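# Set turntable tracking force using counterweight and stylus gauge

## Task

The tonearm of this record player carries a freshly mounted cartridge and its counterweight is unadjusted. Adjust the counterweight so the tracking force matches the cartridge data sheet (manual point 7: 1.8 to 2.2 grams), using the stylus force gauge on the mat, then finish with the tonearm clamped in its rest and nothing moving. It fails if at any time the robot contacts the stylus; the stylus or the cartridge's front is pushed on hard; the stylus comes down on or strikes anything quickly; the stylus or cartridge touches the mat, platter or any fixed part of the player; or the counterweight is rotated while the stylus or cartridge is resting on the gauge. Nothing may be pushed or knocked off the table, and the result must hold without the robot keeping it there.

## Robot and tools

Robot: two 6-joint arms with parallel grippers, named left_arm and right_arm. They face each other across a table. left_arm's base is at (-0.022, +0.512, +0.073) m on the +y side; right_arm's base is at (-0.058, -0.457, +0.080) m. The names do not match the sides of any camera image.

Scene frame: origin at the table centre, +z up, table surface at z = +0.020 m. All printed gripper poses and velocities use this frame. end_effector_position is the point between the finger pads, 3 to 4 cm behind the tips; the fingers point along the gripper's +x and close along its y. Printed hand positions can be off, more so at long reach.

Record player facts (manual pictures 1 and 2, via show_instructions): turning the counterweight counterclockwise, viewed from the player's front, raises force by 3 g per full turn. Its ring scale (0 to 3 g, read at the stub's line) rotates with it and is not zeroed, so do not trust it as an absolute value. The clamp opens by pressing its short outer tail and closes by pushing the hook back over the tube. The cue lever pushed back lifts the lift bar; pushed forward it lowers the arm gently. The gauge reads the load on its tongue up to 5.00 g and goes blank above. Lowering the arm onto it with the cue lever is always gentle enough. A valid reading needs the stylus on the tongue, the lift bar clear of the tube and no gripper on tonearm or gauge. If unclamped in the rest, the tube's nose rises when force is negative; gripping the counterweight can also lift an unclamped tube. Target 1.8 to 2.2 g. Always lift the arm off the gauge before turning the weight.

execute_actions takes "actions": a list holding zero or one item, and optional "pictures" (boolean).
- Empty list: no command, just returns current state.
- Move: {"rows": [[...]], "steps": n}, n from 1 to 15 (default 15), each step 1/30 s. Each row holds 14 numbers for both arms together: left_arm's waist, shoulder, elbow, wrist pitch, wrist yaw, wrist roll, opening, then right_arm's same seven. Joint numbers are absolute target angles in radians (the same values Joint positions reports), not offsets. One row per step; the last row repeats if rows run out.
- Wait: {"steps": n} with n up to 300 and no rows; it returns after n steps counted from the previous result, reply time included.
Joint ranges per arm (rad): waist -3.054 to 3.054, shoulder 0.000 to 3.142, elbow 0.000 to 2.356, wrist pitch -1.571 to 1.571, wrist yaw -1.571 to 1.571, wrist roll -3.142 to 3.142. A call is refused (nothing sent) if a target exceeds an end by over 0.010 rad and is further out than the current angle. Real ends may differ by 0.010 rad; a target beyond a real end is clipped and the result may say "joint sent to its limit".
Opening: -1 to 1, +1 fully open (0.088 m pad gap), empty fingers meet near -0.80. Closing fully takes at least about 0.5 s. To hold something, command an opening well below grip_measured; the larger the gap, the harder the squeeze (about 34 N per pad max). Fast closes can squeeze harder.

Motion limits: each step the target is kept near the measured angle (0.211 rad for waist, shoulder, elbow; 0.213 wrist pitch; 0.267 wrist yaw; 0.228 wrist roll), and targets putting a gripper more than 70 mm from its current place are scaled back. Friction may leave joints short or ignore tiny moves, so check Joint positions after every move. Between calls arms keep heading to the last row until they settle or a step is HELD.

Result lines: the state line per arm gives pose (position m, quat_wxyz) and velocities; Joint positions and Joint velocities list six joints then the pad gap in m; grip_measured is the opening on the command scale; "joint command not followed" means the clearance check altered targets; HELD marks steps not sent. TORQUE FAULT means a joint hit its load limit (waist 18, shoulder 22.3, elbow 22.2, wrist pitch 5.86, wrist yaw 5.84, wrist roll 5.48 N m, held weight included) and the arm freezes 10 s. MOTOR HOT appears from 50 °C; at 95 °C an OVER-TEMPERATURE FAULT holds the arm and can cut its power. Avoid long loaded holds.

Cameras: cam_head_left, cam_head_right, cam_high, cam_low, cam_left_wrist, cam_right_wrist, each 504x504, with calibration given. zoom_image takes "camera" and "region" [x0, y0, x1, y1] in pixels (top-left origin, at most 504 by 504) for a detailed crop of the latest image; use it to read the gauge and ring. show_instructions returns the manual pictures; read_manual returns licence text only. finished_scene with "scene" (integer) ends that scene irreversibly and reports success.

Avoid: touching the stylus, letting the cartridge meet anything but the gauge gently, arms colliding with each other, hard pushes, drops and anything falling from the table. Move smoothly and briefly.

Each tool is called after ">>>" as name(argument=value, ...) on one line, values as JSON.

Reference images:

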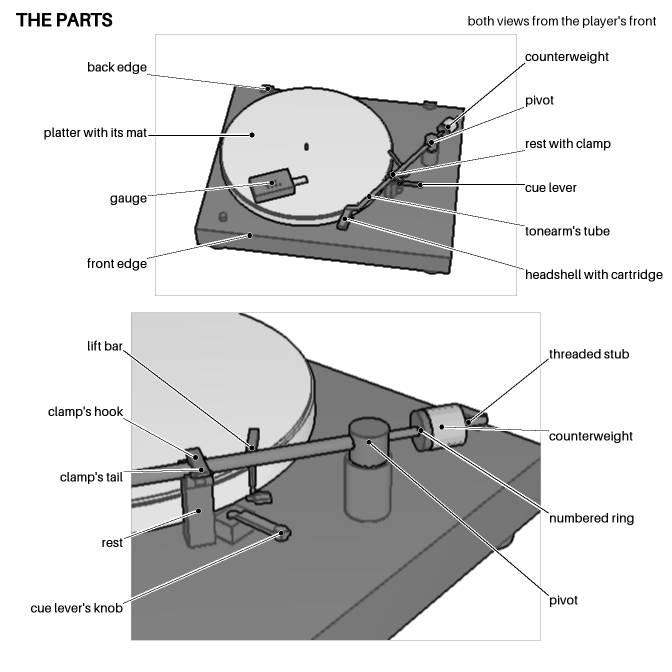

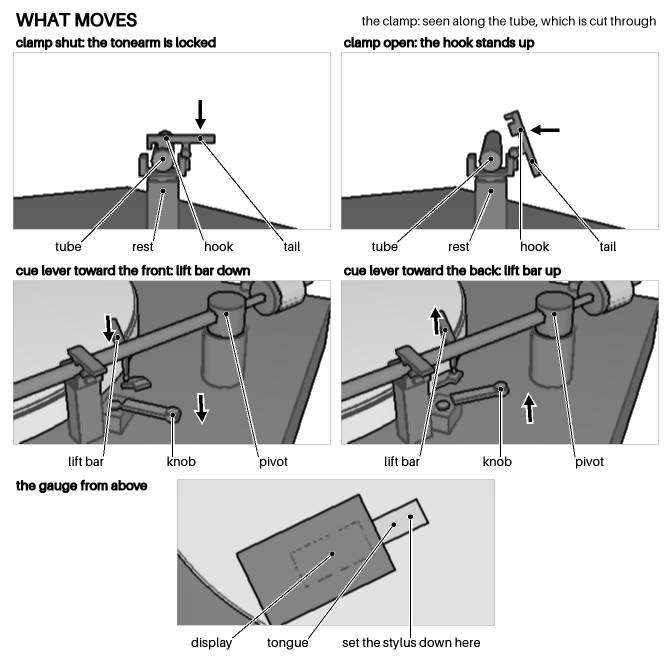

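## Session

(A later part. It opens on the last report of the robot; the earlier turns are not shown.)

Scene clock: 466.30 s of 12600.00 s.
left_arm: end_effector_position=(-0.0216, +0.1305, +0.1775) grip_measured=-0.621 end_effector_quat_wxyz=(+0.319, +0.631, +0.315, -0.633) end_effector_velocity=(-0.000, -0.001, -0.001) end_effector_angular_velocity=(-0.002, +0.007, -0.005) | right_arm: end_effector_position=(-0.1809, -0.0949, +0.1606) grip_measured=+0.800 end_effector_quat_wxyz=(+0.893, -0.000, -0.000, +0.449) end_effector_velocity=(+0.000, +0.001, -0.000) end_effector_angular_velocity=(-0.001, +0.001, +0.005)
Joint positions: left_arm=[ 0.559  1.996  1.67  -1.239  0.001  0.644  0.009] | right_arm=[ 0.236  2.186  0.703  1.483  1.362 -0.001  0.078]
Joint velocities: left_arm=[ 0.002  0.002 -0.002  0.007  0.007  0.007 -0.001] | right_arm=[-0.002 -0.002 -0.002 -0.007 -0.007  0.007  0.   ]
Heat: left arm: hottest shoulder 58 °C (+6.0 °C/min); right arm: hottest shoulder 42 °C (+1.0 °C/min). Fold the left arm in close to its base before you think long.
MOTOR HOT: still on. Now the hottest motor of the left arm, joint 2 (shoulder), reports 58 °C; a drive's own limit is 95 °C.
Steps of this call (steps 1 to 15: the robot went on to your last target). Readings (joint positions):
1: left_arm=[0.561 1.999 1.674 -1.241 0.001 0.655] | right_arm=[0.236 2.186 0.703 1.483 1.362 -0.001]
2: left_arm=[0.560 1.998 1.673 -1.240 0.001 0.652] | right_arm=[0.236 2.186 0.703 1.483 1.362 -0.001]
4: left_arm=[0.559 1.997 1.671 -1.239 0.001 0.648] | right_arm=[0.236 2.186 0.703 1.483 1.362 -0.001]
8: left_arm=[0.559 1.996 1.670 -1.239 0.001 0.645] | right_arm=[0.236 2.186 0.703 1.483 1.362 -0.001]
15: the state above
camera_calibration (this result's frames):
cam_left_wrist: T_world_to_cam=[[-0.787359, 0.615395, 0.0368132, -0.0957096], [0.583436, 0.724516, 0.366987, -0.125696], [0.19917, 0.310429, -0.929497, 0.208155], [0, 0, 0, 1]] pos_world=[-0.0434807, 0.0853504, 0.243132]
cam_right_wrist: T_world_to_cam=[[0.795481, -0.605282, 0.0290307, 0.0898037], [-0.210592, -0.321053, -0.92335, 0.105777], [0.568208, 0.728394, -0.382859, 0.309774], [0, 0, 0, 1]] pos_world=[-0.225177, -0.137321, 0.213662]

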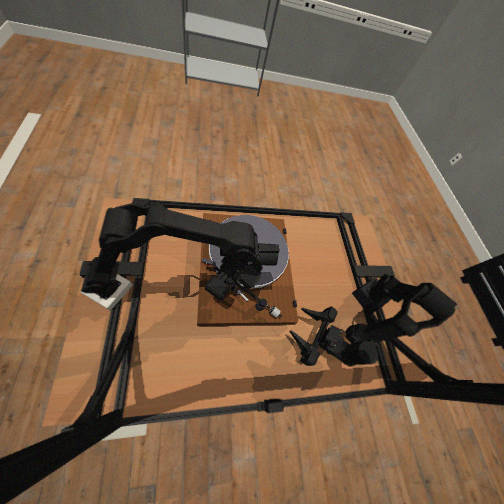

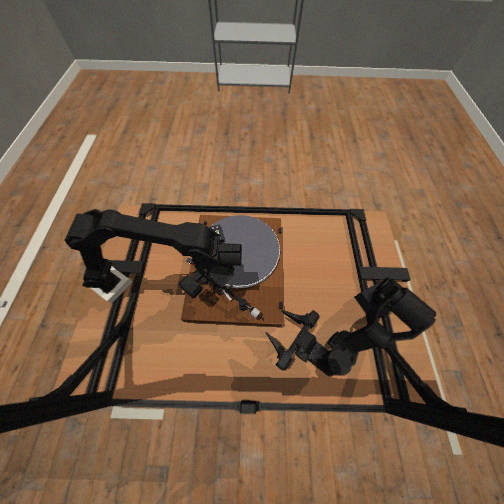

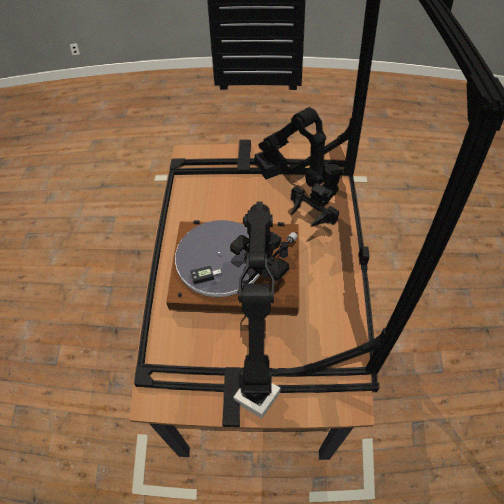

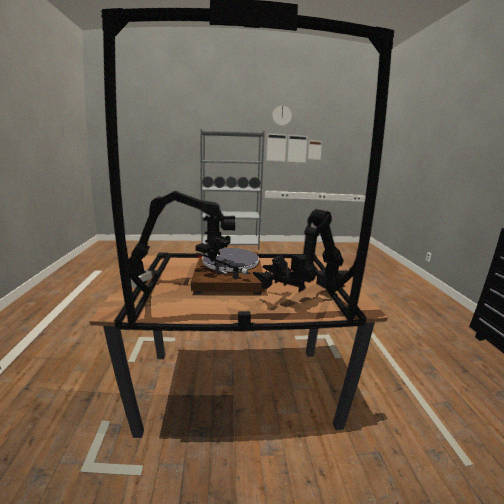

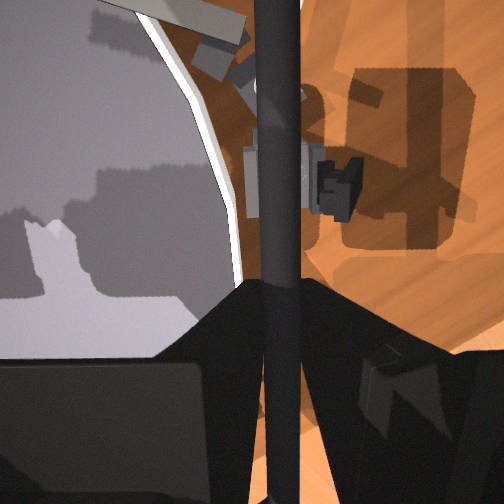

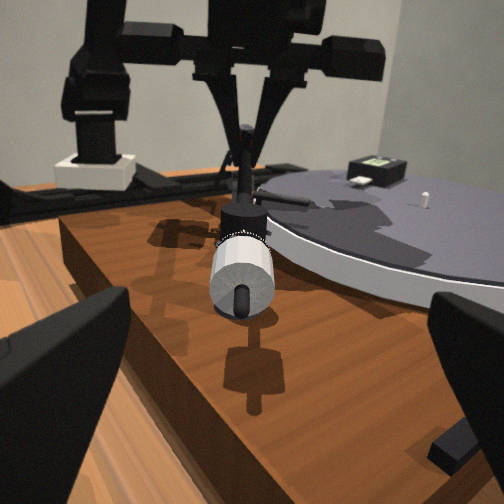

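>>> execute_actions(actions=[{"rows":[[0.549,1.985,1.66,-1.239,0,0.64,-0.65,0.237,2.1875,0.703,1.484,1.361,0,0.8],[0.549,1.985,1.66,-1.239,0,0.64,-0.65,0.237,2.1875,0.703,1.484,1.361,0,0.8],[0.549,1.985,1.66,-1.239,0,0.64,-0.65,0.237,2.1875,0.703,1.484,1.361,0,0.8],[0.549,1.985,1.66,-1.239,0,0.64,-0.65,0.237,2.1875,0.703,1.484,1.361,0,0.8],[0.549,1.99,1.655,-1.232,0,0.64,-0.65,0.237,2.1875,0.703,1.484,1.361,0,0.8],[0.549,1.99,1.65,-1.227,0,0.64,-0.65,0.237,2.1875,0.703,1.484,1.361,0,0.8],[0.549,1.99,1.645,-1.222,0,0.64,-0.65,0.237,2.1875,0.703,1.484,1.361,0,0.8],[0.549,1.99,1.64,-1.216,0,0.64,-0.65,0.237,2.1875,0.703,1.484,1.361,0,0.8],[0.549,1.99,1.635,-1.211,0,0.64,-0.65,0.237,2.1875,0.703,1.484,1.361,0,0.8],[0.549,1.99,1.63,-1.206,0,0.64,-0.65,0.237,2.1875,0.703,1.484,1.361,0,0.8],[0.549,1.99,1.625,-1.2,0,0.64,-0.65,0.237,2.1875,0.703,1.484,1.361,0,0.8],[0.549,1.99,1.62,-1.195,0,0.64,-0.65,0.237,2.1875,0.703,1.484,1.361,0,0.8],[0.549,1.99,1.615,-1.19,0,0.64,-0.65,0.237,2.1875,0.703,1.484,1.361,0,0.8]],"steps":15}], pictures=false)

>>> execute_actions(actions=[{"steps":12}])

Scene clock: 475.33 s of 12600.00 s.
left_arm: end_effector_position=(-0.0211, +0.1307, +0.1698) grip_measured=-0.621 end_effector_quat_wxyz=(+0.323, +0.631, +0.312, -0.632) end_effector_velocity=(+0.002, +0.004, -0.021) end_effector_angular_velocity=(+0.003, -0.022, -0.009) | right_arm: end_effector_position=(-0.1809, -0.0949, +0.1606) grip_measured=+0.800 end_effector_quat_wxyz=(+0.893, -0.000, -0.000, +0.449) end_effector_velocity=(-0.002, +0.002, -0.001) end_effector_angular_velocity=(-0.022, -0.026, +0.034)
Joint positions: left_arm=[ 0.558  1.991  1.633 -1.199 -0.006  0.641  0.009] | right_arm=[ 0.236  2.186  0.703  1.483  1.362 -0.001  0.078]
Joint velocities: left_arm=[-0.002 -0.002 -0.085  0.081 -0.022  0.007 -0.001] | right_arm=[-0.002 -0.002 -0.007 -0.007 -0.037 -0.022 -0.   ]
Heat: left arm: hottest shoulder 59 °C (+7.0 °C/min); right arm: hottest shoulder 42 °C (+1.0 °C/min). Fold the left arm in close to its base before you think long.
MOTOR HOT: still on. Now the hottest motor of the left arm, joint 2 (shoulder), reports 59 °C; a drive's own limit is 95 °C.
Steps of this call (steps 1 to 15: the robot went on to your last target; steps 16 to 90: nothing new was sent; then 5.53 s passed at rest; steps 91 to 105: all 15 steps of this action). Readings (joint positions):
91: left_arm=[0.559 1.994 1.669 -1.238 0.001 0.642] | right_arm=[0.236 2.186 0.703 1.483 1.362 -0.001]
92: left_arm=[0.558 1.994 1.669 -1.238 0.001 0.642] | right_arm=[0.236 2.186 0.703 1.483 1.362 -0.001]
94: left_arm=[0.558 1.994 1.669 -1.238 -0.001 0.641] | right_arm=[0.236 2.186 0.703 1.483 1.362 -0.001]
98: left_arm=[0.558 1.993 1.662 -1.230 -0.002 0.641] | right_arm=[0.236 2.186 0.703 1.483 1.362 -0.001]
105: the state above

Scene clock: 475.73 s of 12600.00 s.
left_arm: end_effector_position=(-0.0211, +0.1308, +0.1683) grip_measured=-0.621 end_effector_quat_wxyz=(+0.323, +0.631, +0.312, -0.632) end_effector_velocity=(+0.002, -0.001, +0.000) end_effector_angular_velocity=(-0.007, -0.022, +0.020) | right_arm: end_effector_position=(-0.1809, -0.0949, +0.1606) grip_measured=+0.800 end_effector_quat_wxyz=(+0.893, -0.000, -0.000, +0.449) end_effector_velocity=(+0.000, +0.001, +0.001) end_effector_angular_velocity=(+0.003, +0.004, +0.005)
Joint positions: left_arm=[ 0.558  1.991  1.627 -1.192 -0.006  0.641  0.009] | right_arm=[ 0.236  2.186  0.703  1.483  1.362 -0.001  0.078]
Joint velocities: left_arm=[-0.002 -0.002 -0.002  0.007 -0.022 -0.022  0.   ] | right_arm=[-0.002 -0.007 -0.002 -0.007 -0.007  0.007 -0.   ]
Heat: left arm: hottest shoulder 59 °C (+7.1 °C/min); right arm: hottest shoulder 42 °C (+1.0 °C/min). Fold the left arm in close to its base before you think long.
MOTOR HOT: still on. Now the hottest motor of the left arm, joint 2 (shoulder), reports 59 °C; a drive's own limit is 95 °C.
Steps of this call (steps 1 to 12: the robot went on to your last target). Readings (joint positions):
1: left_arm=[0.558 1.991 1.631 -1.196 -0.006 0.641] | right_arm=[0.236 2.186 0.703 1.483 1.362 -0.001]
2: left_arm=[0.558 1.991 1.630 -1.195 -0.006 0.641] | right_arm=[0.236 2.186 0.703 1.483 1.362 -0.001]
4: left_arm=[0.558 1.991 1.629 -1.194 -0.006 0.641] | right_arm=[0.236 2.186 0.703 1.483 1.362 -0.001]
8: left_arm=[0.558 1.991 1.628 -1.193 -0.006 0.641] | right_arm=[0.236 2.186 0.703 1.483 1.362 -0.001]
12: the state above
camera_calibration (this result's frames):
cam_left_wrist: T_world_to_cam=[[-0.789014, 0.61378, 0.0270324, -0.0933468], [0.579357, 0.728678, 0.365205, -0.123229], [0.204458, 0.303813, -0.930534, 0.200544], [0, 0, 0, 1]] pos_world=[-0.0432612, 0.0861607, 0.234141]
cam_right_wrist: T_world_to_cam=[[0.795481, -0.605282, 0.0290307, 0.0898037], [-0.210592, -0.321053, -0.92335, 0.105777], [0.568208, 0.728394, -0.382859, 0.309774], [0, 0, 0, 1]] pos_world=[-0.225177, -0.137321, 0.213662]

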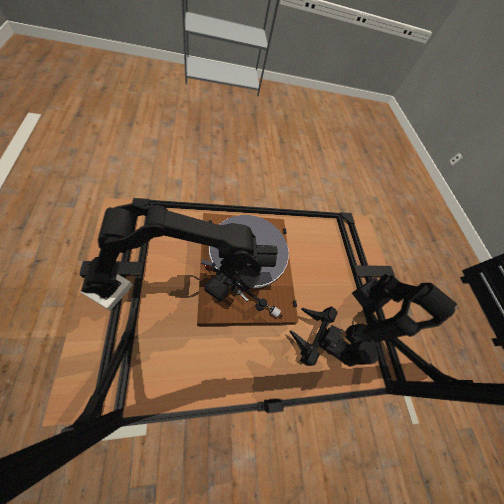

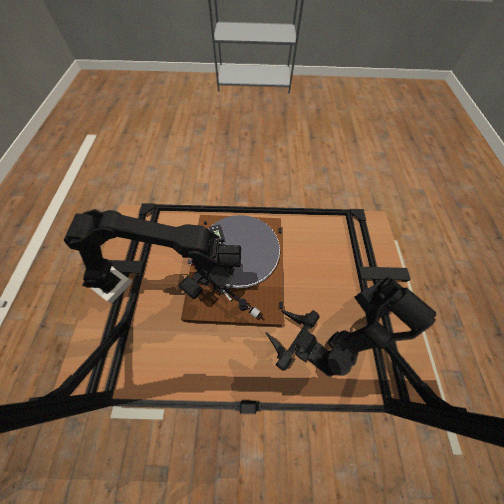

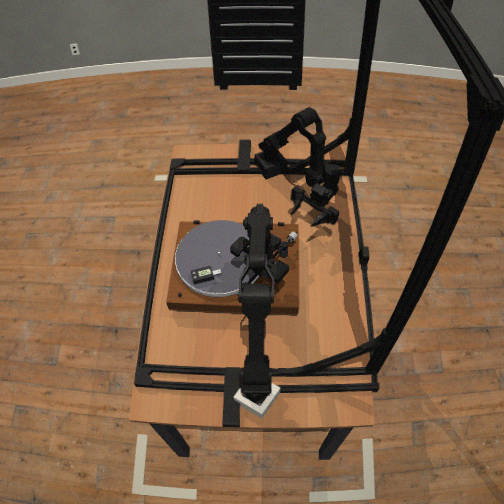

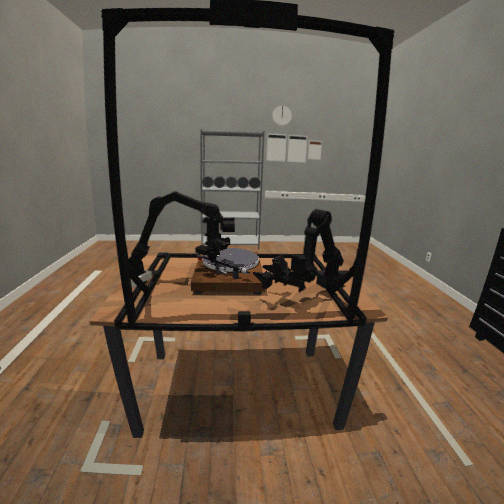

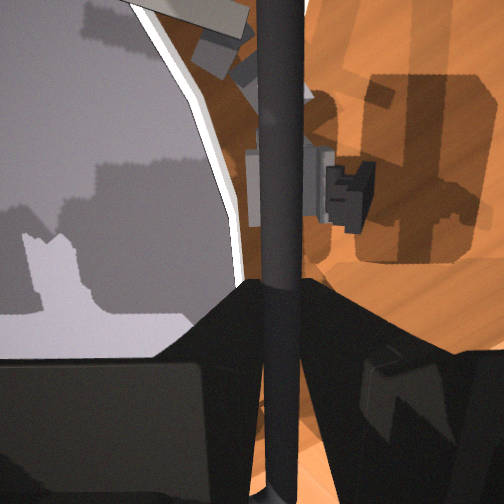

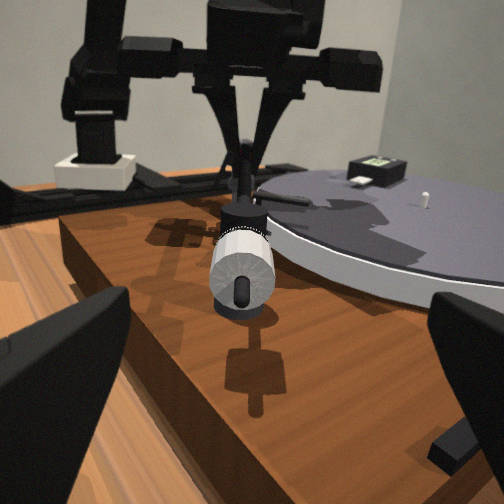

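>>> execute_actions(actions=[{"rows":[[0.552,1.98,1.612,-1.19,0,0.645,-0.65,0.237,2.1875,0.703,1.484,1.361,0,0.8],[0.552,1.978,1.61,-1.188,0,0.645,-0.65,0.237,2.1875,0.703,1.484,1.361,0,0.8],[0.552,1.977,1.607,-1.186,0,0.645,-0.65,0.237,2.1875,0.703,1.484,1.361,0,0.8],[0.552,1.976,1.604,-1.184,0,0.645,-0.65,0.237,2.1875,0.703,1.484,1.361,0,0.8],[0.552,1.976,1.601,-1.182,0,0.645,-0.65,0.237,2.1875,0.703,1.484,1.361,0,0.8],[0.552,1.976,1.598,-1.18,0,0.645,-0.65,0.237,2.1875,0.703,1.484,1.361,0,0.8],[0.552,1.976,1.598,-1.18,0,0.645,-0.65,0.237,2.1875,0.703,1.484,1.361,0,0.8],[0.552,1.976,1.598,-1.18,0,0.645,-0.65,0.237,2.1875,0.703,1.484,1.361,0,0.8],[0.552,1.976,1.598,-1.18,0,0.645,-0.63,0.237,2.1875,0.703,1.484,1.361,0,0.8],[0.552,1.976,1.598,-1.18,0,0.645,-0.615,0.237,2.1875,0.703,1.484,1.361,0,0.8],[0.552,1.976,1.598,-1.18,0,0.645,-0.60,0.237,2.1875,0.703,1.484,1.361,0,0.8],[0.552,1.976,1.598,-1.18,0,0.645,-0.58,0.237,2.1875,0.703,1.484,1.361,0,0.8],[0.552,1.976,1.598,-1.18,0,0.645,-0.55,0.237,2.1875,0.703,1.484,1.361,0,0.8],[0.552,1.976,1.598,-1.18,0,0.645,-0.5,0.237,2.1875,0.703,1.484,1.361,0,0.8],[0.552,1.976,1.598,-1.18,0,0.645,-0.4,0.237,2.1875,0.703,1.484,1.361,0,0.8]],"steps":15}], pictures=false)

>>> execute_actions(actions=[{"steps":15}])

Scene clock: 484.13 s of 12600.00 s.
left_arm: end_effector_position=(-0.0226, +0.1326, +0.1654) grip_measured=-0.527 end_effector_quat_wxyz=(+0.322, +0.630, +0.312, -0.634) end_effector_velocity=(-0.005, +0.008, -0.004) end_effector_angular_velocity=(+0.027, -0.007, -0.024) | right_arm: end_effector_position=(-0.1809, -0.0949, +0.1605) grip_measured=+0.800 end_effector_quat_wxyz=(+0.893, -0.001, -0.000, +0.449) end_effector_velocity=(+0.002, +0.001, -0.000) end_effector_angular_velocity=(-0.010, -0.011, +0.000)
Joint positions: left_arm=[ 0.555  1.986  1.608 -1.178 -0.002  0.641  0.013] | right_arm=[ 0.236  2.187  0.703  1.483  1.362 -0.     0.078]
Joint velocities: left_arm=[-0.017 -0.007 -0.027 -0.007 -0.007  0.007  0.078] | right_arm=[-0.007 -0.002 -0.002 -0.007 -0.007 -0.007  0.   ]
Heat: left arm: hottest shoulder 58 °C (+5.0 °C/min); right arm: hottest shoulder 42 °C (+1.0 °C/min). Fold the left arm in close to its base before you think long.
MOTOR HOT: still on. Now the hottest motor of the left arm, joint 2 (shoulder), reports 58 °C; a drive's own limit is 95 °C.
Steps of this call (steps 1 to 15: the robot went on to your last target; steps 16 to 90: nothing new was sent; then 4.90 s passed at rest; steps 91 to 105: all 15 steps of this action). Readings (joint positions):
91: left_arm=[0.558 1.991 1.625 -1.190 -0.006 0.641] | right_arm=[0.236 2.187 0.703 1.483 1.362 -0.000]
92: left_arm=[0.558 1.991 1.624 -1.189 -0.005 0.641] | right_arm=[0.236 2.187 0.703 1.483 1.362 -0.000]
94: left_arm=[0.558 1.990 1.622 -1.186 -0.005 0.641] | right_arm=[0.236 2.187 0.703 1.483 1.362 -0.000]
98: left_arm=[0.558 1.987 1.614 -1.179 -0.004 0.641] | right_arm=[0.236 2.187 0.703 1.483 1.362 -0.000]
105: the state above

Scene clock: 484.63 s of 12600.00 s.
left_arm: end_effector_position=(-0.0228, +0.1329, +0.1652) grip_measured=-0.401 end_effector_quat_wxyz=(+0.321, +0.631, +0.312, -0.634) end_effector_velocity=(-0.002, -0.002, +0.002) end_effector_angular_velocity=(-0.012, +0.007, +0.005) | right_arm: end_effector_position=(-0.1809, -0.0949, +0.1605) grip_measured=+0.800 end_effector_quat_wxyz=(+0.893, -0.001, -0.000, +0.449) end_effector_velocity=(+0.000, +0.001, -0.000) end_effector_angular_velocity=(-0.010, -0.011, +0.005)
Joint positions: left_arm=[ 0.555  1.986  1.607 -1.179 -0.002  0.641  0.019] | right_arm=[ 0.236  2.187  0.703  1.483  1.362 -0.     0.078]
Joint velocities: left_arm=[-0.002 -0.002  0.002  0.007  0.007 -0.007 -0.   ] | right_arm=[-0.002 -0.002 -0.002 -0.007 -0.007 -0.007 -0.   ]
Heat: left arm: hottest shoulder 58 °C (+5.1 °C/min); right arm: hottest shoulder 42 °C (+1.0 °C/min). Fold the left arm in close to its base before you think long.
MOTOR HOT: still on. Now the hottest motor of the left arm, joint 2 (shoulder), reports 58 °C; a drive's own limit is 95 °C.
Steps of this call (steps 1 to 15: the robot went on to your last target). Readings (joint positions):
1: left_arm=[0.555 1.986 1.607 -1.178 -0.002 0.641] | right_arm=[0.236 2.187 0.703 1.483 1.362 -0.000]
2: left_arm=[0.555 1.986 1.607 -1.179 -0.002 0.641] | right_arm=[0.236 2.187 0.703 1.483 1.362 -0.000]
4: left_arm=[0.555 1.986 1.607 -1.179 -0.002 0.641] | right_arm=[0.236 2.187 0.703 1.483 1.362 -0.000]
8: left_arm=[0.555 1.986 1.607 -1.179 -0.002 0.641] | right_arm=[0.236 2.187 0.703 1.483 1.362 -0.000]
15: the state above
All arms were judged still, so your last target was given up. Only a new action makes them travel on or press farther. Fingers that are still opening or closing keep moving.
camera_calibration (this result's frames):
cam_left_wrist: T_world_to_cam=[[-0.786995, 0.616193, 0.0307421, -0.0967619], [0.583005, 0.726456, 0.363821, -0.121944], [0.201852, 0.304248, -0.930961, 0.197302], [0, 0, 0, 1]] pos_world=[-0.0448829, 0.0881821, 0.231021]
cam_right_wrist: T_world_to_cam=[[0.795483, -0.605281, 0.0290233, 0.0898003], [-0.210642, -0.321107, -0.92332, 0.10564], [0.568187, 0.728372, -0.382932, 0.309733], [0, 0, 0, 1]] pos_world=[-0.225169, -0.137325, 0.21354]

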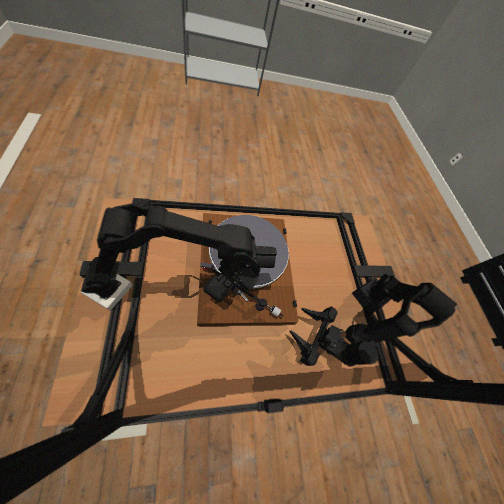

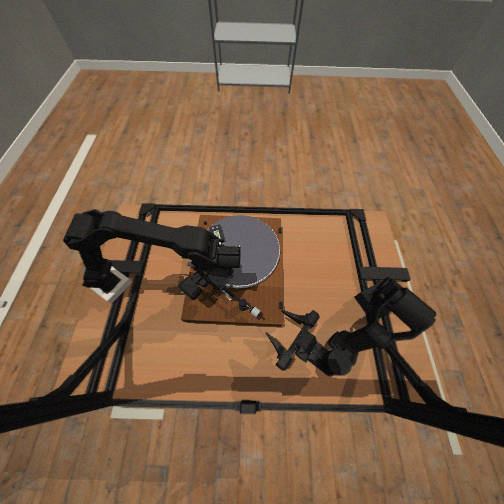

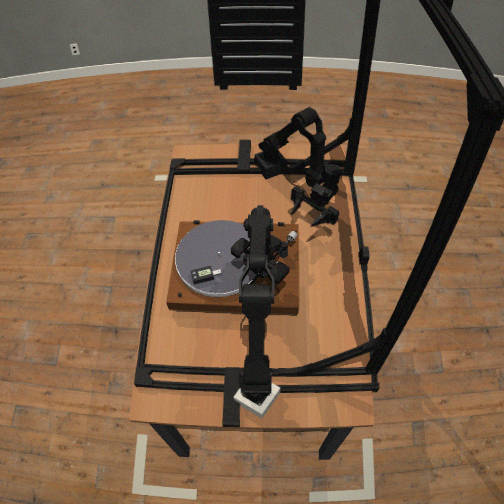

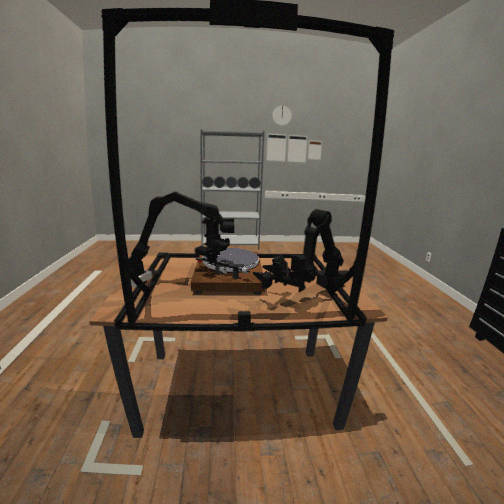

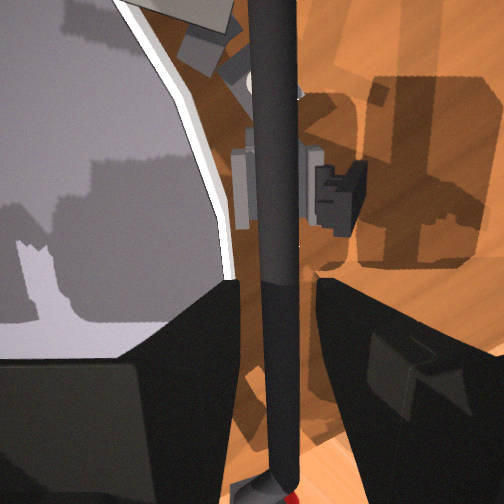

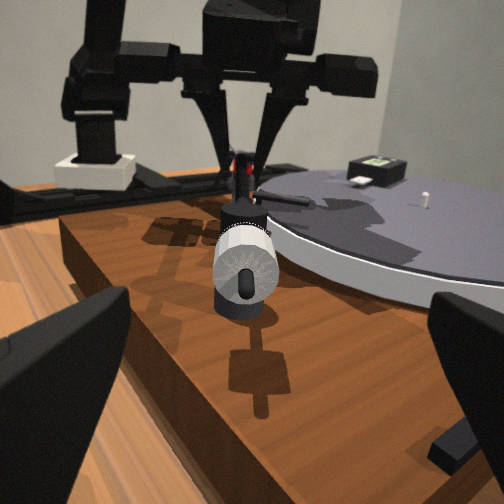

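>>> execute_actions(actions=[{"rows":[[0.555,1.984,1.64,-1.21,0,0.64,-0.4,0.237,2.1875,0.703,1.484,1.361,0,0.8],[0.555,1.982,1.67,-1.24,0,0.64,-0.4,0.237,2.1875,0.703,1.484,1.361,0,0.8],[0.555,1.98,1.70,-1.275,0,0.64,-0.4,0.237,2.1875,0.703,1.484,1.361,0,0.8],[0.555,1.978,1.73,-1.31,0,0.64,-0.4,0.237,2.1875,0.703,1.484,1.361,0,0.8],[0.555,1.976,1.76,-1.34,0,0.64,-0.4,0.237,2.1875,0.703,1.484,1.361,0,0.8],[0.555,1.976,1.785,-1.37,0,0.64,-0.4,0.237,2.1875,0.703,1.484,1.361,0,0.8],[0.555,1.976,1.79,-1.375,0,0.64,-0.5,0.237,2.1875,0.703,1.484,1.361,0,0.8],[0.54,1.98,1.80,-1.378,0,0.63,-0.6,0.237,2.1875,0.703,1.484,1.361,0,0.8],[0.52,1.99,1.81,-1.38,0,0.61,-0.7,0.237,2.1875,0.703,1.484,1.361,0,0.8],[0.50,2.0,1.825,-1.383,0,0.59,-0.8,0.237,2.1875,0.703,1.484,1.361,0,0.8],[0.48,2.015,1.84,-1.386,0,0.57,-0.9,0.237,2.1875,0.703,1.484,1.361,0,0.8],[0.465,2.028,1.85,-1.389,0,0.555,-1,0.237,2.1875,0.703,1.484,1.361,0,0.8],[0.452,2.04,1.862,-1.392,0,0.54,-1,0.237,2.1875,0.703,1.484,1.361,0,0.8]],"steps":15}], pictures=false)

>>> execute_actions(actions=[{"steps":12}], pictures=false)

>>> execute_actions(actions=[{"rows":[[0.452,2.04,1.83,-1.375,0,0.54,-1,0.237,2.1875,0.703,1.484,1.361,0,0.8],[0.452,2.04,1.82,-1.362,0,0.54,-1,0.237,2.1875,0.703,1.484,1.361,0,0.8],[0.452,2.041,1.81,-1.35,0,0.54,-1,0.237,2.1875,0.703,1.484,1.361,0,0.8],[0.452,2.041,1.80,-1.34,0,0.54,-1,0.237,2.1875,0.703,1.484,1.361,0,0.8],[0.452,2.042,1.79,-1.33,0,0.54,-1,0.237,2.1875,0.703,1.484,1.361,0,0.8],[0.452,2.042,1.78,-1.318,0,0.54,-1,0.237,2.1875,0.703,1.484,1.361,0,0.8],[0.452,2.043,1.767,-1.306,0,0.54,-1,0.237,2.1875,0.703,1.484,1.361,0,0.8]],"steps":15}])

>>> zoom_image(camera="cam_right_wrist", region=[180, 90, 300, 220])

Scene clock: 500.07 s of 12600.00 s.
left_arm: end_effector_position=(-0.0567, +0.1255, +0.2137) grip_measured=-0.799 end_effector_quat_wxyz=(+0.319, +0.631, +0.310, -0.636) end_effector_velocity=(-0.155, -0.005, -0.040) end_effector_angular_velocity=(+0.146, +0.012, -0.176) | right_arm: end_effector_position=(-0.1809, -0.0949, +0.1605) grip_measured=+0.800 end_effector_quat_wxyz=(+0.893, -0.000, -0.000, +0.449) end_effector_velocity=(-0.001, -0.001, -0.001) end_effector_angular_velocity=(-0.014, -0.014, +0.010)
Joint positions: left_arm=[ 0.468  2.014  1.84  -1.382 -0.     0.562  0.   ] | right_arm=[ 0.236  2.187  0.703  1.484  1.362 -0.     0.078]
Joint velocities: left_arm=[-0.388  0.208  0.144 -0.081  0.022 -0.212  0.   ] | right_arm=[ 0.002 -0.002 -0.007 -0.007 -0.007 -0.007 -0.   ]
Heat: left arm: hottest shoulder 59 °C (+6.1 °C/min); right arm: hottest shoulder 42 °C (+1.0 °C/min). Fold the left arm in close to its base before you think long.
MOTOR HOT: still on. Now the hottest motor of the left arm, joint 2 (shoulder), reports 59 °C; a drive's own limit is 95 °C.
Steps of this call (steps 1 to 90: nothing new was sent; then 11.93 s passed at rest; steps 91 to 105: all 15 steps of this action). Readings (joint positions):
91: left_arm=[0.555 1.986 1.609 -1.185 -0.002 0.641] | right_arm=[0.236 2.187 0.703 1.484 1.362 -0.000]
92: left_arm=[0.555 1.986 1.618 -1.202 -0.002 0.641] | right_arm=[0.236 2.187 0.703 1.484 1.362 -0.000]
94: left_arm=[0.555 1.986 1.653 -1.248 -0.002 0.641] | right_arm=[0.236 2.187 0.703 1.484 1.362 -0.000]
98: left_arm=[0.554 1.983 1.752 -1.337 -0.001 0.641] | right_arm=[0.236 2.187 0.703 1.484 1.362 -0.000]
105: the state above

Scene clock: 500.47 s of 12600.00 s.
left_arm: end_effector_position=(-0.0642, +0.1251, +0.2093) grip_measured=-0.799 end_effector_quat_wxyz=(+0.313, +0.634, +0.314, -0.634) end_effector_velocity=(+0.003, +0.005, -0.002) end_effector_angular_velocity=(+0.024, -0.025, -0.010) | right_arm: end_effector_position=(-0.1809, -0.0949, +0.1605) grip_measured=+0.800 end_effector_quat_wxyz=(+0.893, -0.000, -0.000, +0.449) end_effector_velocity=(+0.000, +0.001, +0.001) end_effector_angular_velocity=(+0.010, +0.011, +0.005)
Joint positions: left_arm=[ 0.449  2.033  1.851 -1.39   0.001  0.545  0.   ] | right_arm=[ 0.236  2.187  0.703  1.484  1.362 -0.     0.078]
Joint velocities: left_arm=[-0.002  0.002 -0.002 -0.022 -0.022  0.007  0.   ] | right_arm=[-0.002 -0.002 -0.002  0.007 -0.007  0.007 -0.   ]
Heat: left arm: hottest shoulder 59 °C (+6.0 °C/min); right arm: hottest shoulder 42 °C (+1.0 °C/min). Fold the left arm in close to its base before you think long.
MOTOR HOT: still on. Now the hottest motor of the left arm, joint 2 (shoulder), reports 59 °C; a drive's own limit is 95 °C.
Steps of this call (steps 1 to 12: the robot went on to your last target). Readings (joint positions):
1: left_arm=[0.458 2.020 1.843 -1.385 0.001 0.557] | right_arm=[0.236 2.187 0.703 1.484 1.362 -0.000]
2: left_arm=[0.451 2.025 1.844 -1.387 0.001 0.553] | right_arm=[0.236 2.187 0.703 1.484 1.362 -0.000]
4: left_arm=[0.448 2.031 1.846 -1.389 0.001 0.549] | right_arm=[0.236 2.187 0.703 1.484 1.362 -0.000]
8: left_arm=[0.449 2.033 1.849 -1.390 0.001 0.546] | right_arm=[0.236 2.187 0.703 1.484 1.362 -0.000]
12: the state above

Scene clock: 500.97 s of 12600.00 s.
left_arm: end_effector_position=(-0.0644, +0.1230, +0.1893) grip_measured=-0.799 end_effector_quat_wxyz=(+0.314, +0.633, +0.313, -0.634) end_effector_velocity=(-0.002, -0.003, -0.001) end_effector_angular_velocity=(-0.018, -0.005, +0.000) | right_arm: end_effector_position=(-0.1809, -0.0949, +0.1605) grip_measured=+0.800 end_effector_quat_wxyz=(+0.893, -0.000, -0.000, +0.449) end_effector_velocity=(+0.000, +0.000, -0.002) end_effector_angular_velocity=(-0.005, -0.002, +0.005)
Joint positions: left_arm=[ 0.449  2.037  1.777 -1.309  0.001  0.544  0.   ] | right_arm=[ 0.236  2.187  0.703  1.484  1.362 -0.     0.078]
Joint velocities: left_arm=[-0.007 -0.002 -0.007  0.022 -0.007 -0.007  0.   ] | right_arm=[-0.002  0.002 -0.002 -0.007 -0.007  0.007 -0.   ]
Heat: left arm: hottest shoulder 59 °C (+6.1 °C/min); right arm: hottest shoulder 42 °C (+1.0 °C/min). Fold the left arm in close to its base before you think long.
MOTOR HOT: still on. Now the hottest motor of the left arm, joint 2 (shoulder), reports 59 °C; a drive's own limit is 95 °C.
Steps of this call (steps 1 to 15: all 15 steps of this action). Readings (joint positions):
1: left_arm=[0.449 2.033 1.850 -1.389 0.001 0.545] | right_arm=[0.236 2.187 0.703 1.484 1.362 -0.000]
2: left_arm=[0.449 2.033 1.846 -1.383 0.001 0.545] | right_arm=[0.236 2.187 0.703 1.484 1.362 -0.000]
4: left_arm=[0.449 2.033 1.834 -1.363 0.001 0.544] | right_arm=[0.236 2.187 0.703 1.484 1.362 -0.000]
8: left_arm=[0.449 2.034 1.794 -1.326 0.001 0.544] | right_arm=[0.236 2.187 0.703 1.484 1.362 -0.000]
15: the state above
camera_calibration (this result's frames):
cam_left_wrist: T_world_to_cam=[[-0.780989, 0.623278, 0.0397474, -0.126401], [0.590774, 0.716617, 0.370738, -0.0989157], [0.20259, 0.313024, -0.927886, 0.229546], [0, 0, 0, 1]] pos_world=[-0.0867851, 0.0778143, 0.254689]
cam_right_wrist: T_world_to_cam=[[0.79549, -0.605289, 0.0286494, 0.0898597], [-0.210875, -0.320843, -0.923359, 0.105664], [0.568091, 0.728482, -0.382867, 0.30973], [0, 0, 0, 1]] pos_world=[-0.225155, -0.13734, 0.213577]

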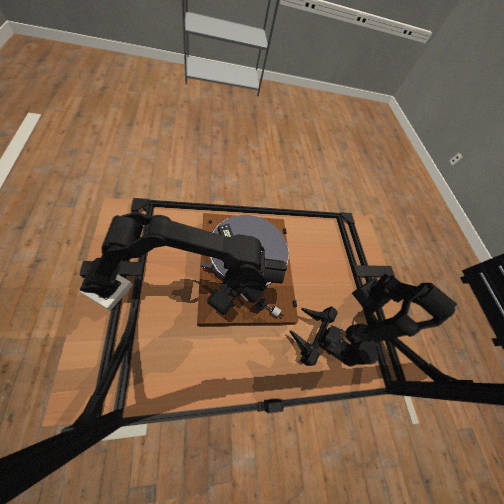

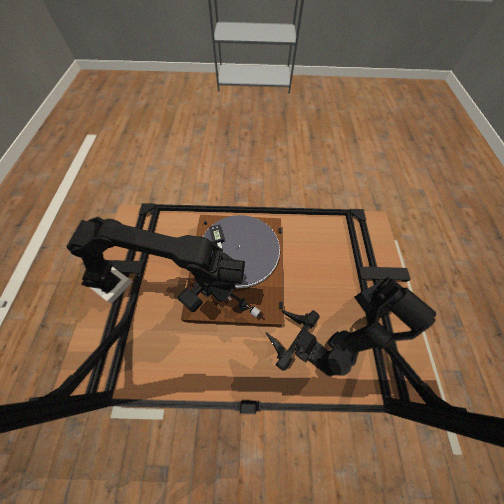

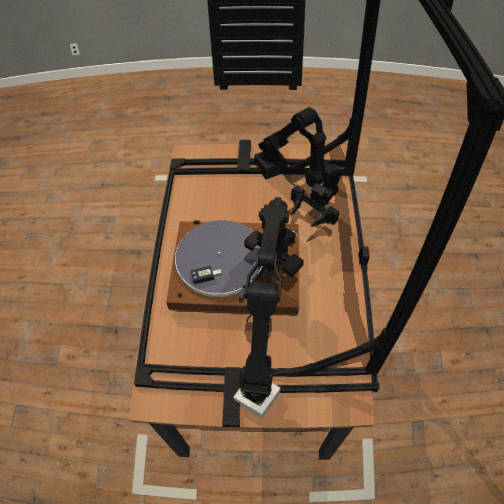

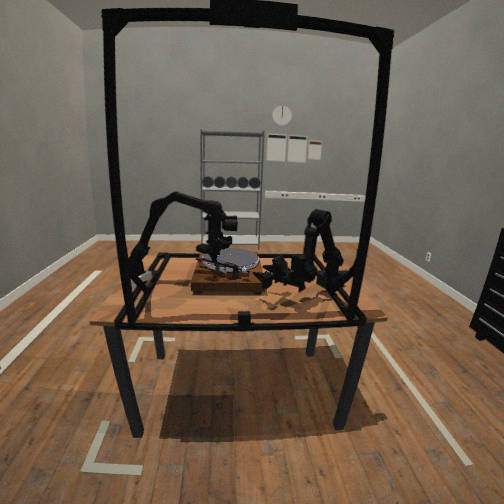

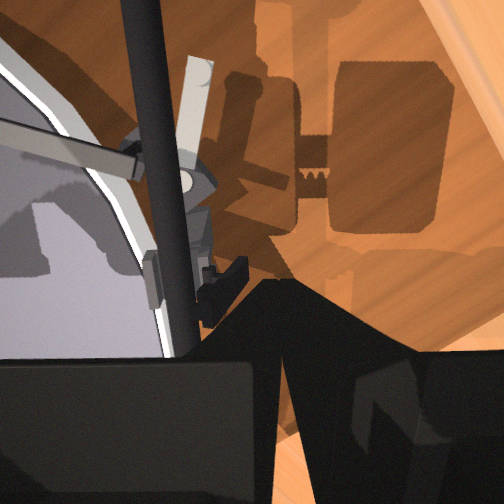

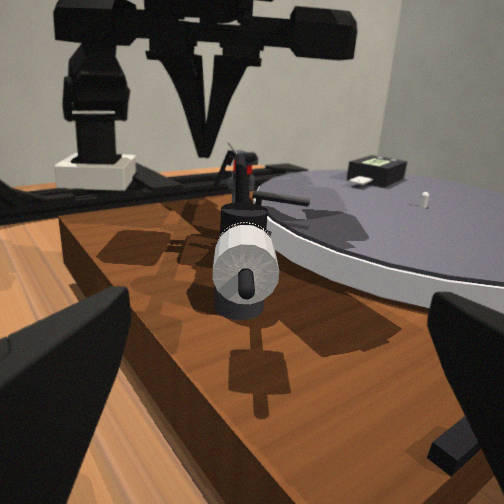

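Region (180, 90, 300, 220) of cam_right_wrist's 504x504 image, scaled by 3.877, with more detail than that image has; it fills the left 465 columns of this view, and the rest is white.

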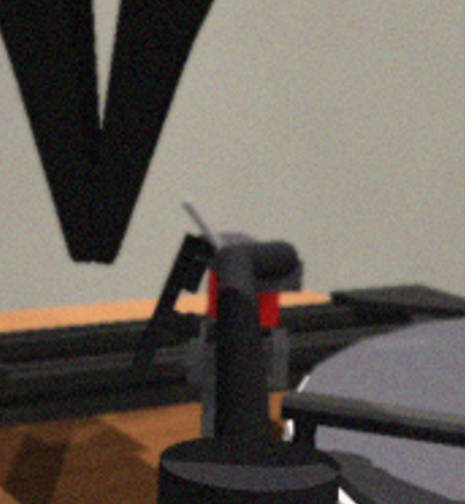

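>>> execute_actions(actions=[])

Scene clock: 518.47 s of 12600.00 s.
left_arm: end_effector_position=(-0.0644, +0.1229, +0.1889) grip_measured=-0.799 end_effector_quat_wxyz=(+0.314, +0.633, +0.313, -0.634) end_effector_velocity=(+0.000, +0.002, +0.002) end_effector_angular_velocity=(+0.002, -0.008, +0.005) | right_arm: end_effector_position=(-0.1809, -0.0949, +0.1605) grip_measured=+0.800 end_effector_quat_wxyz=(+0.893, -0.000, -0.000, +0.449) end_effector_velocity=(+0.002, -0.001, -0.000) end_effector_angular_velocity=(-0.010, -0.011, -0.010)
Joint positions: left_arm=[ 0.449  2.038  1.776 -1.308  0.001  0.544  0.   ] | right_arm=[ 0.236  2.187  0.703  1.484  1.362 -0.     0.078]
Joint velocities: left_arm=[-0.002 -0.007 -0.002 -0.007 -0.007 -0.007  0.   ] | right_arm=[-0.002 -0.002 -0.002 -0.007  0.007 -0.007 -0.   ]
Heat: left arm: hottest shoulder 57 °C (+0.0 °C/min); right arm: hottest shoulder 42 °C (+0.0 °C/min). Fold the left arm in close to its base before you think long.
MOTOR HOT: still on. Now the hottest motor of the left arm, joint 2 (shoulder), reports 57 °C; a drive's own limit is 95 °C.
Steps of this call (steps 1 to 15: the robot went on to your last target; steps 16 to 90: nothing new was sent; then 14.50 s passed at rest). Readings (joint positions):
1: left_arm=[0.449 2.037 1.777 -1.308 0.001 0.544] | right_arm=[0.236 2.187 0.703 1.484 1.362 -0.000]
2: left_arm=[0.449 2.037 1.777 -1.308 0.001 0.544] | right_arm=[0.236 2.187 0.703 1.484 1.362 -0.000]
4: left_arm=[0.449 2.037 1.777 -1.308 0.001 0.544] | right_arm=[0.236 2.187 0.703 1.484 1.362 -0.000]
8: left_arm=[0.449 2.037 1.777 -1.308 0.001 0.544] | right_arm=[0.236 2.187 0.703 1.484 1.362 -0.000]
90: the state above
All arms were judged still, so your last target was given up. Only a new action makes them travel on or press farther. Fingers that are still opening or closing keep moving.
camera_calibration (this result's frames):
cam_left_wrist: T_world_to_cam=[[-0.780989, 0.623278, 0.0397474, -0.12634], [0.590774, 0.716617, 0.370738, -0.0986926], [0.20259, 0.313024, -0.927886, 0.229175], [0, 0, 0, 1]] pos_world=[-0.0867939, 0.0777328, 0.254259]
cam_right_wrist: T_world_to_cam=[[0.79549, -0.605289, 0.0286494, 0.0898597], [-0.210875, -0.320843, -0.923359, 0.105664], [0.568091, 0.728482, -0.382867, 0.30973], [0, 0, 0, 1]] pos_world=[-0.225155, -0.13734, 0.213577]

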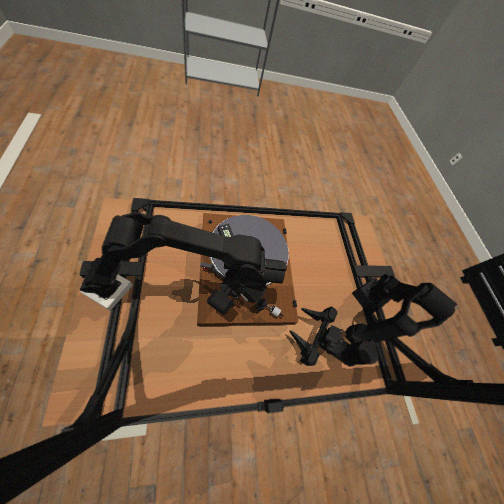

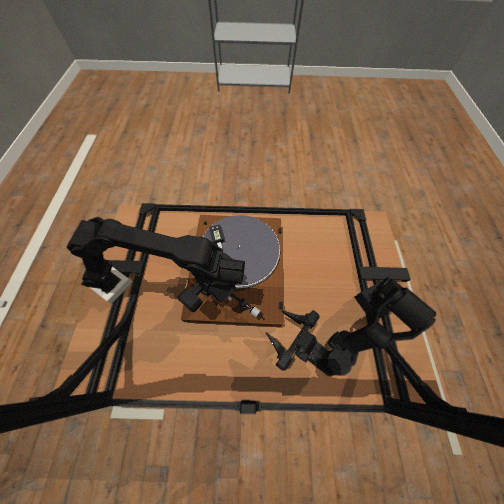

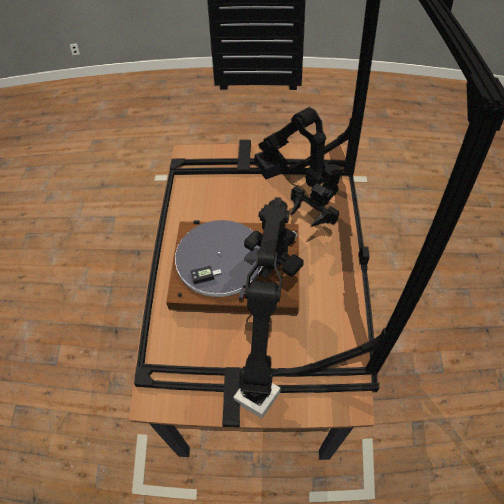

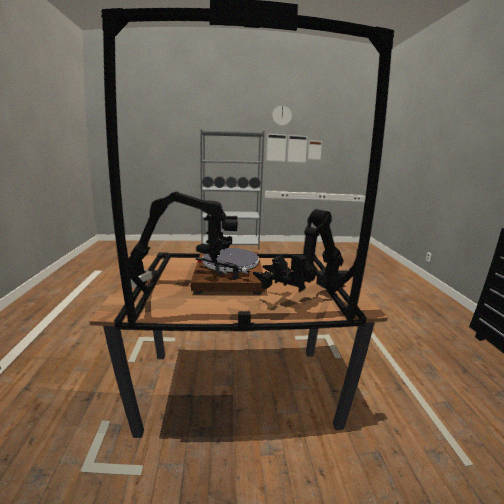

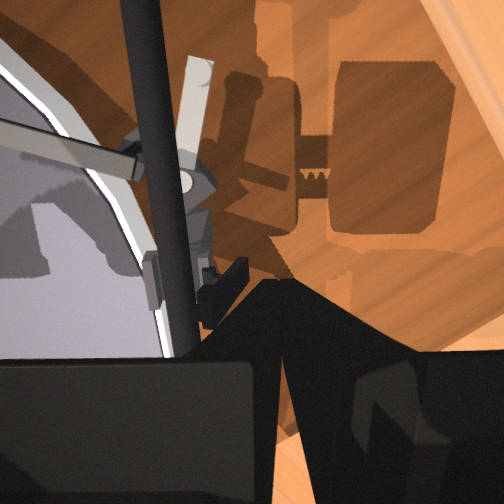

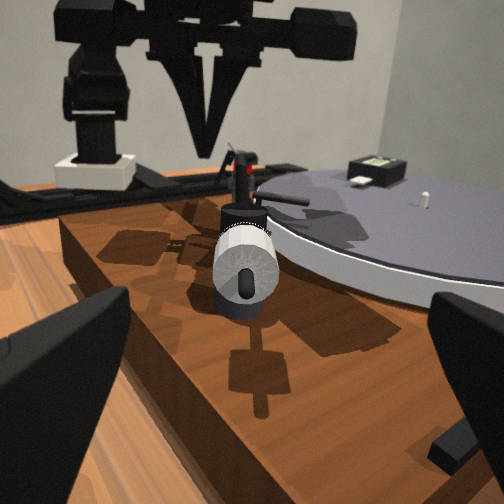

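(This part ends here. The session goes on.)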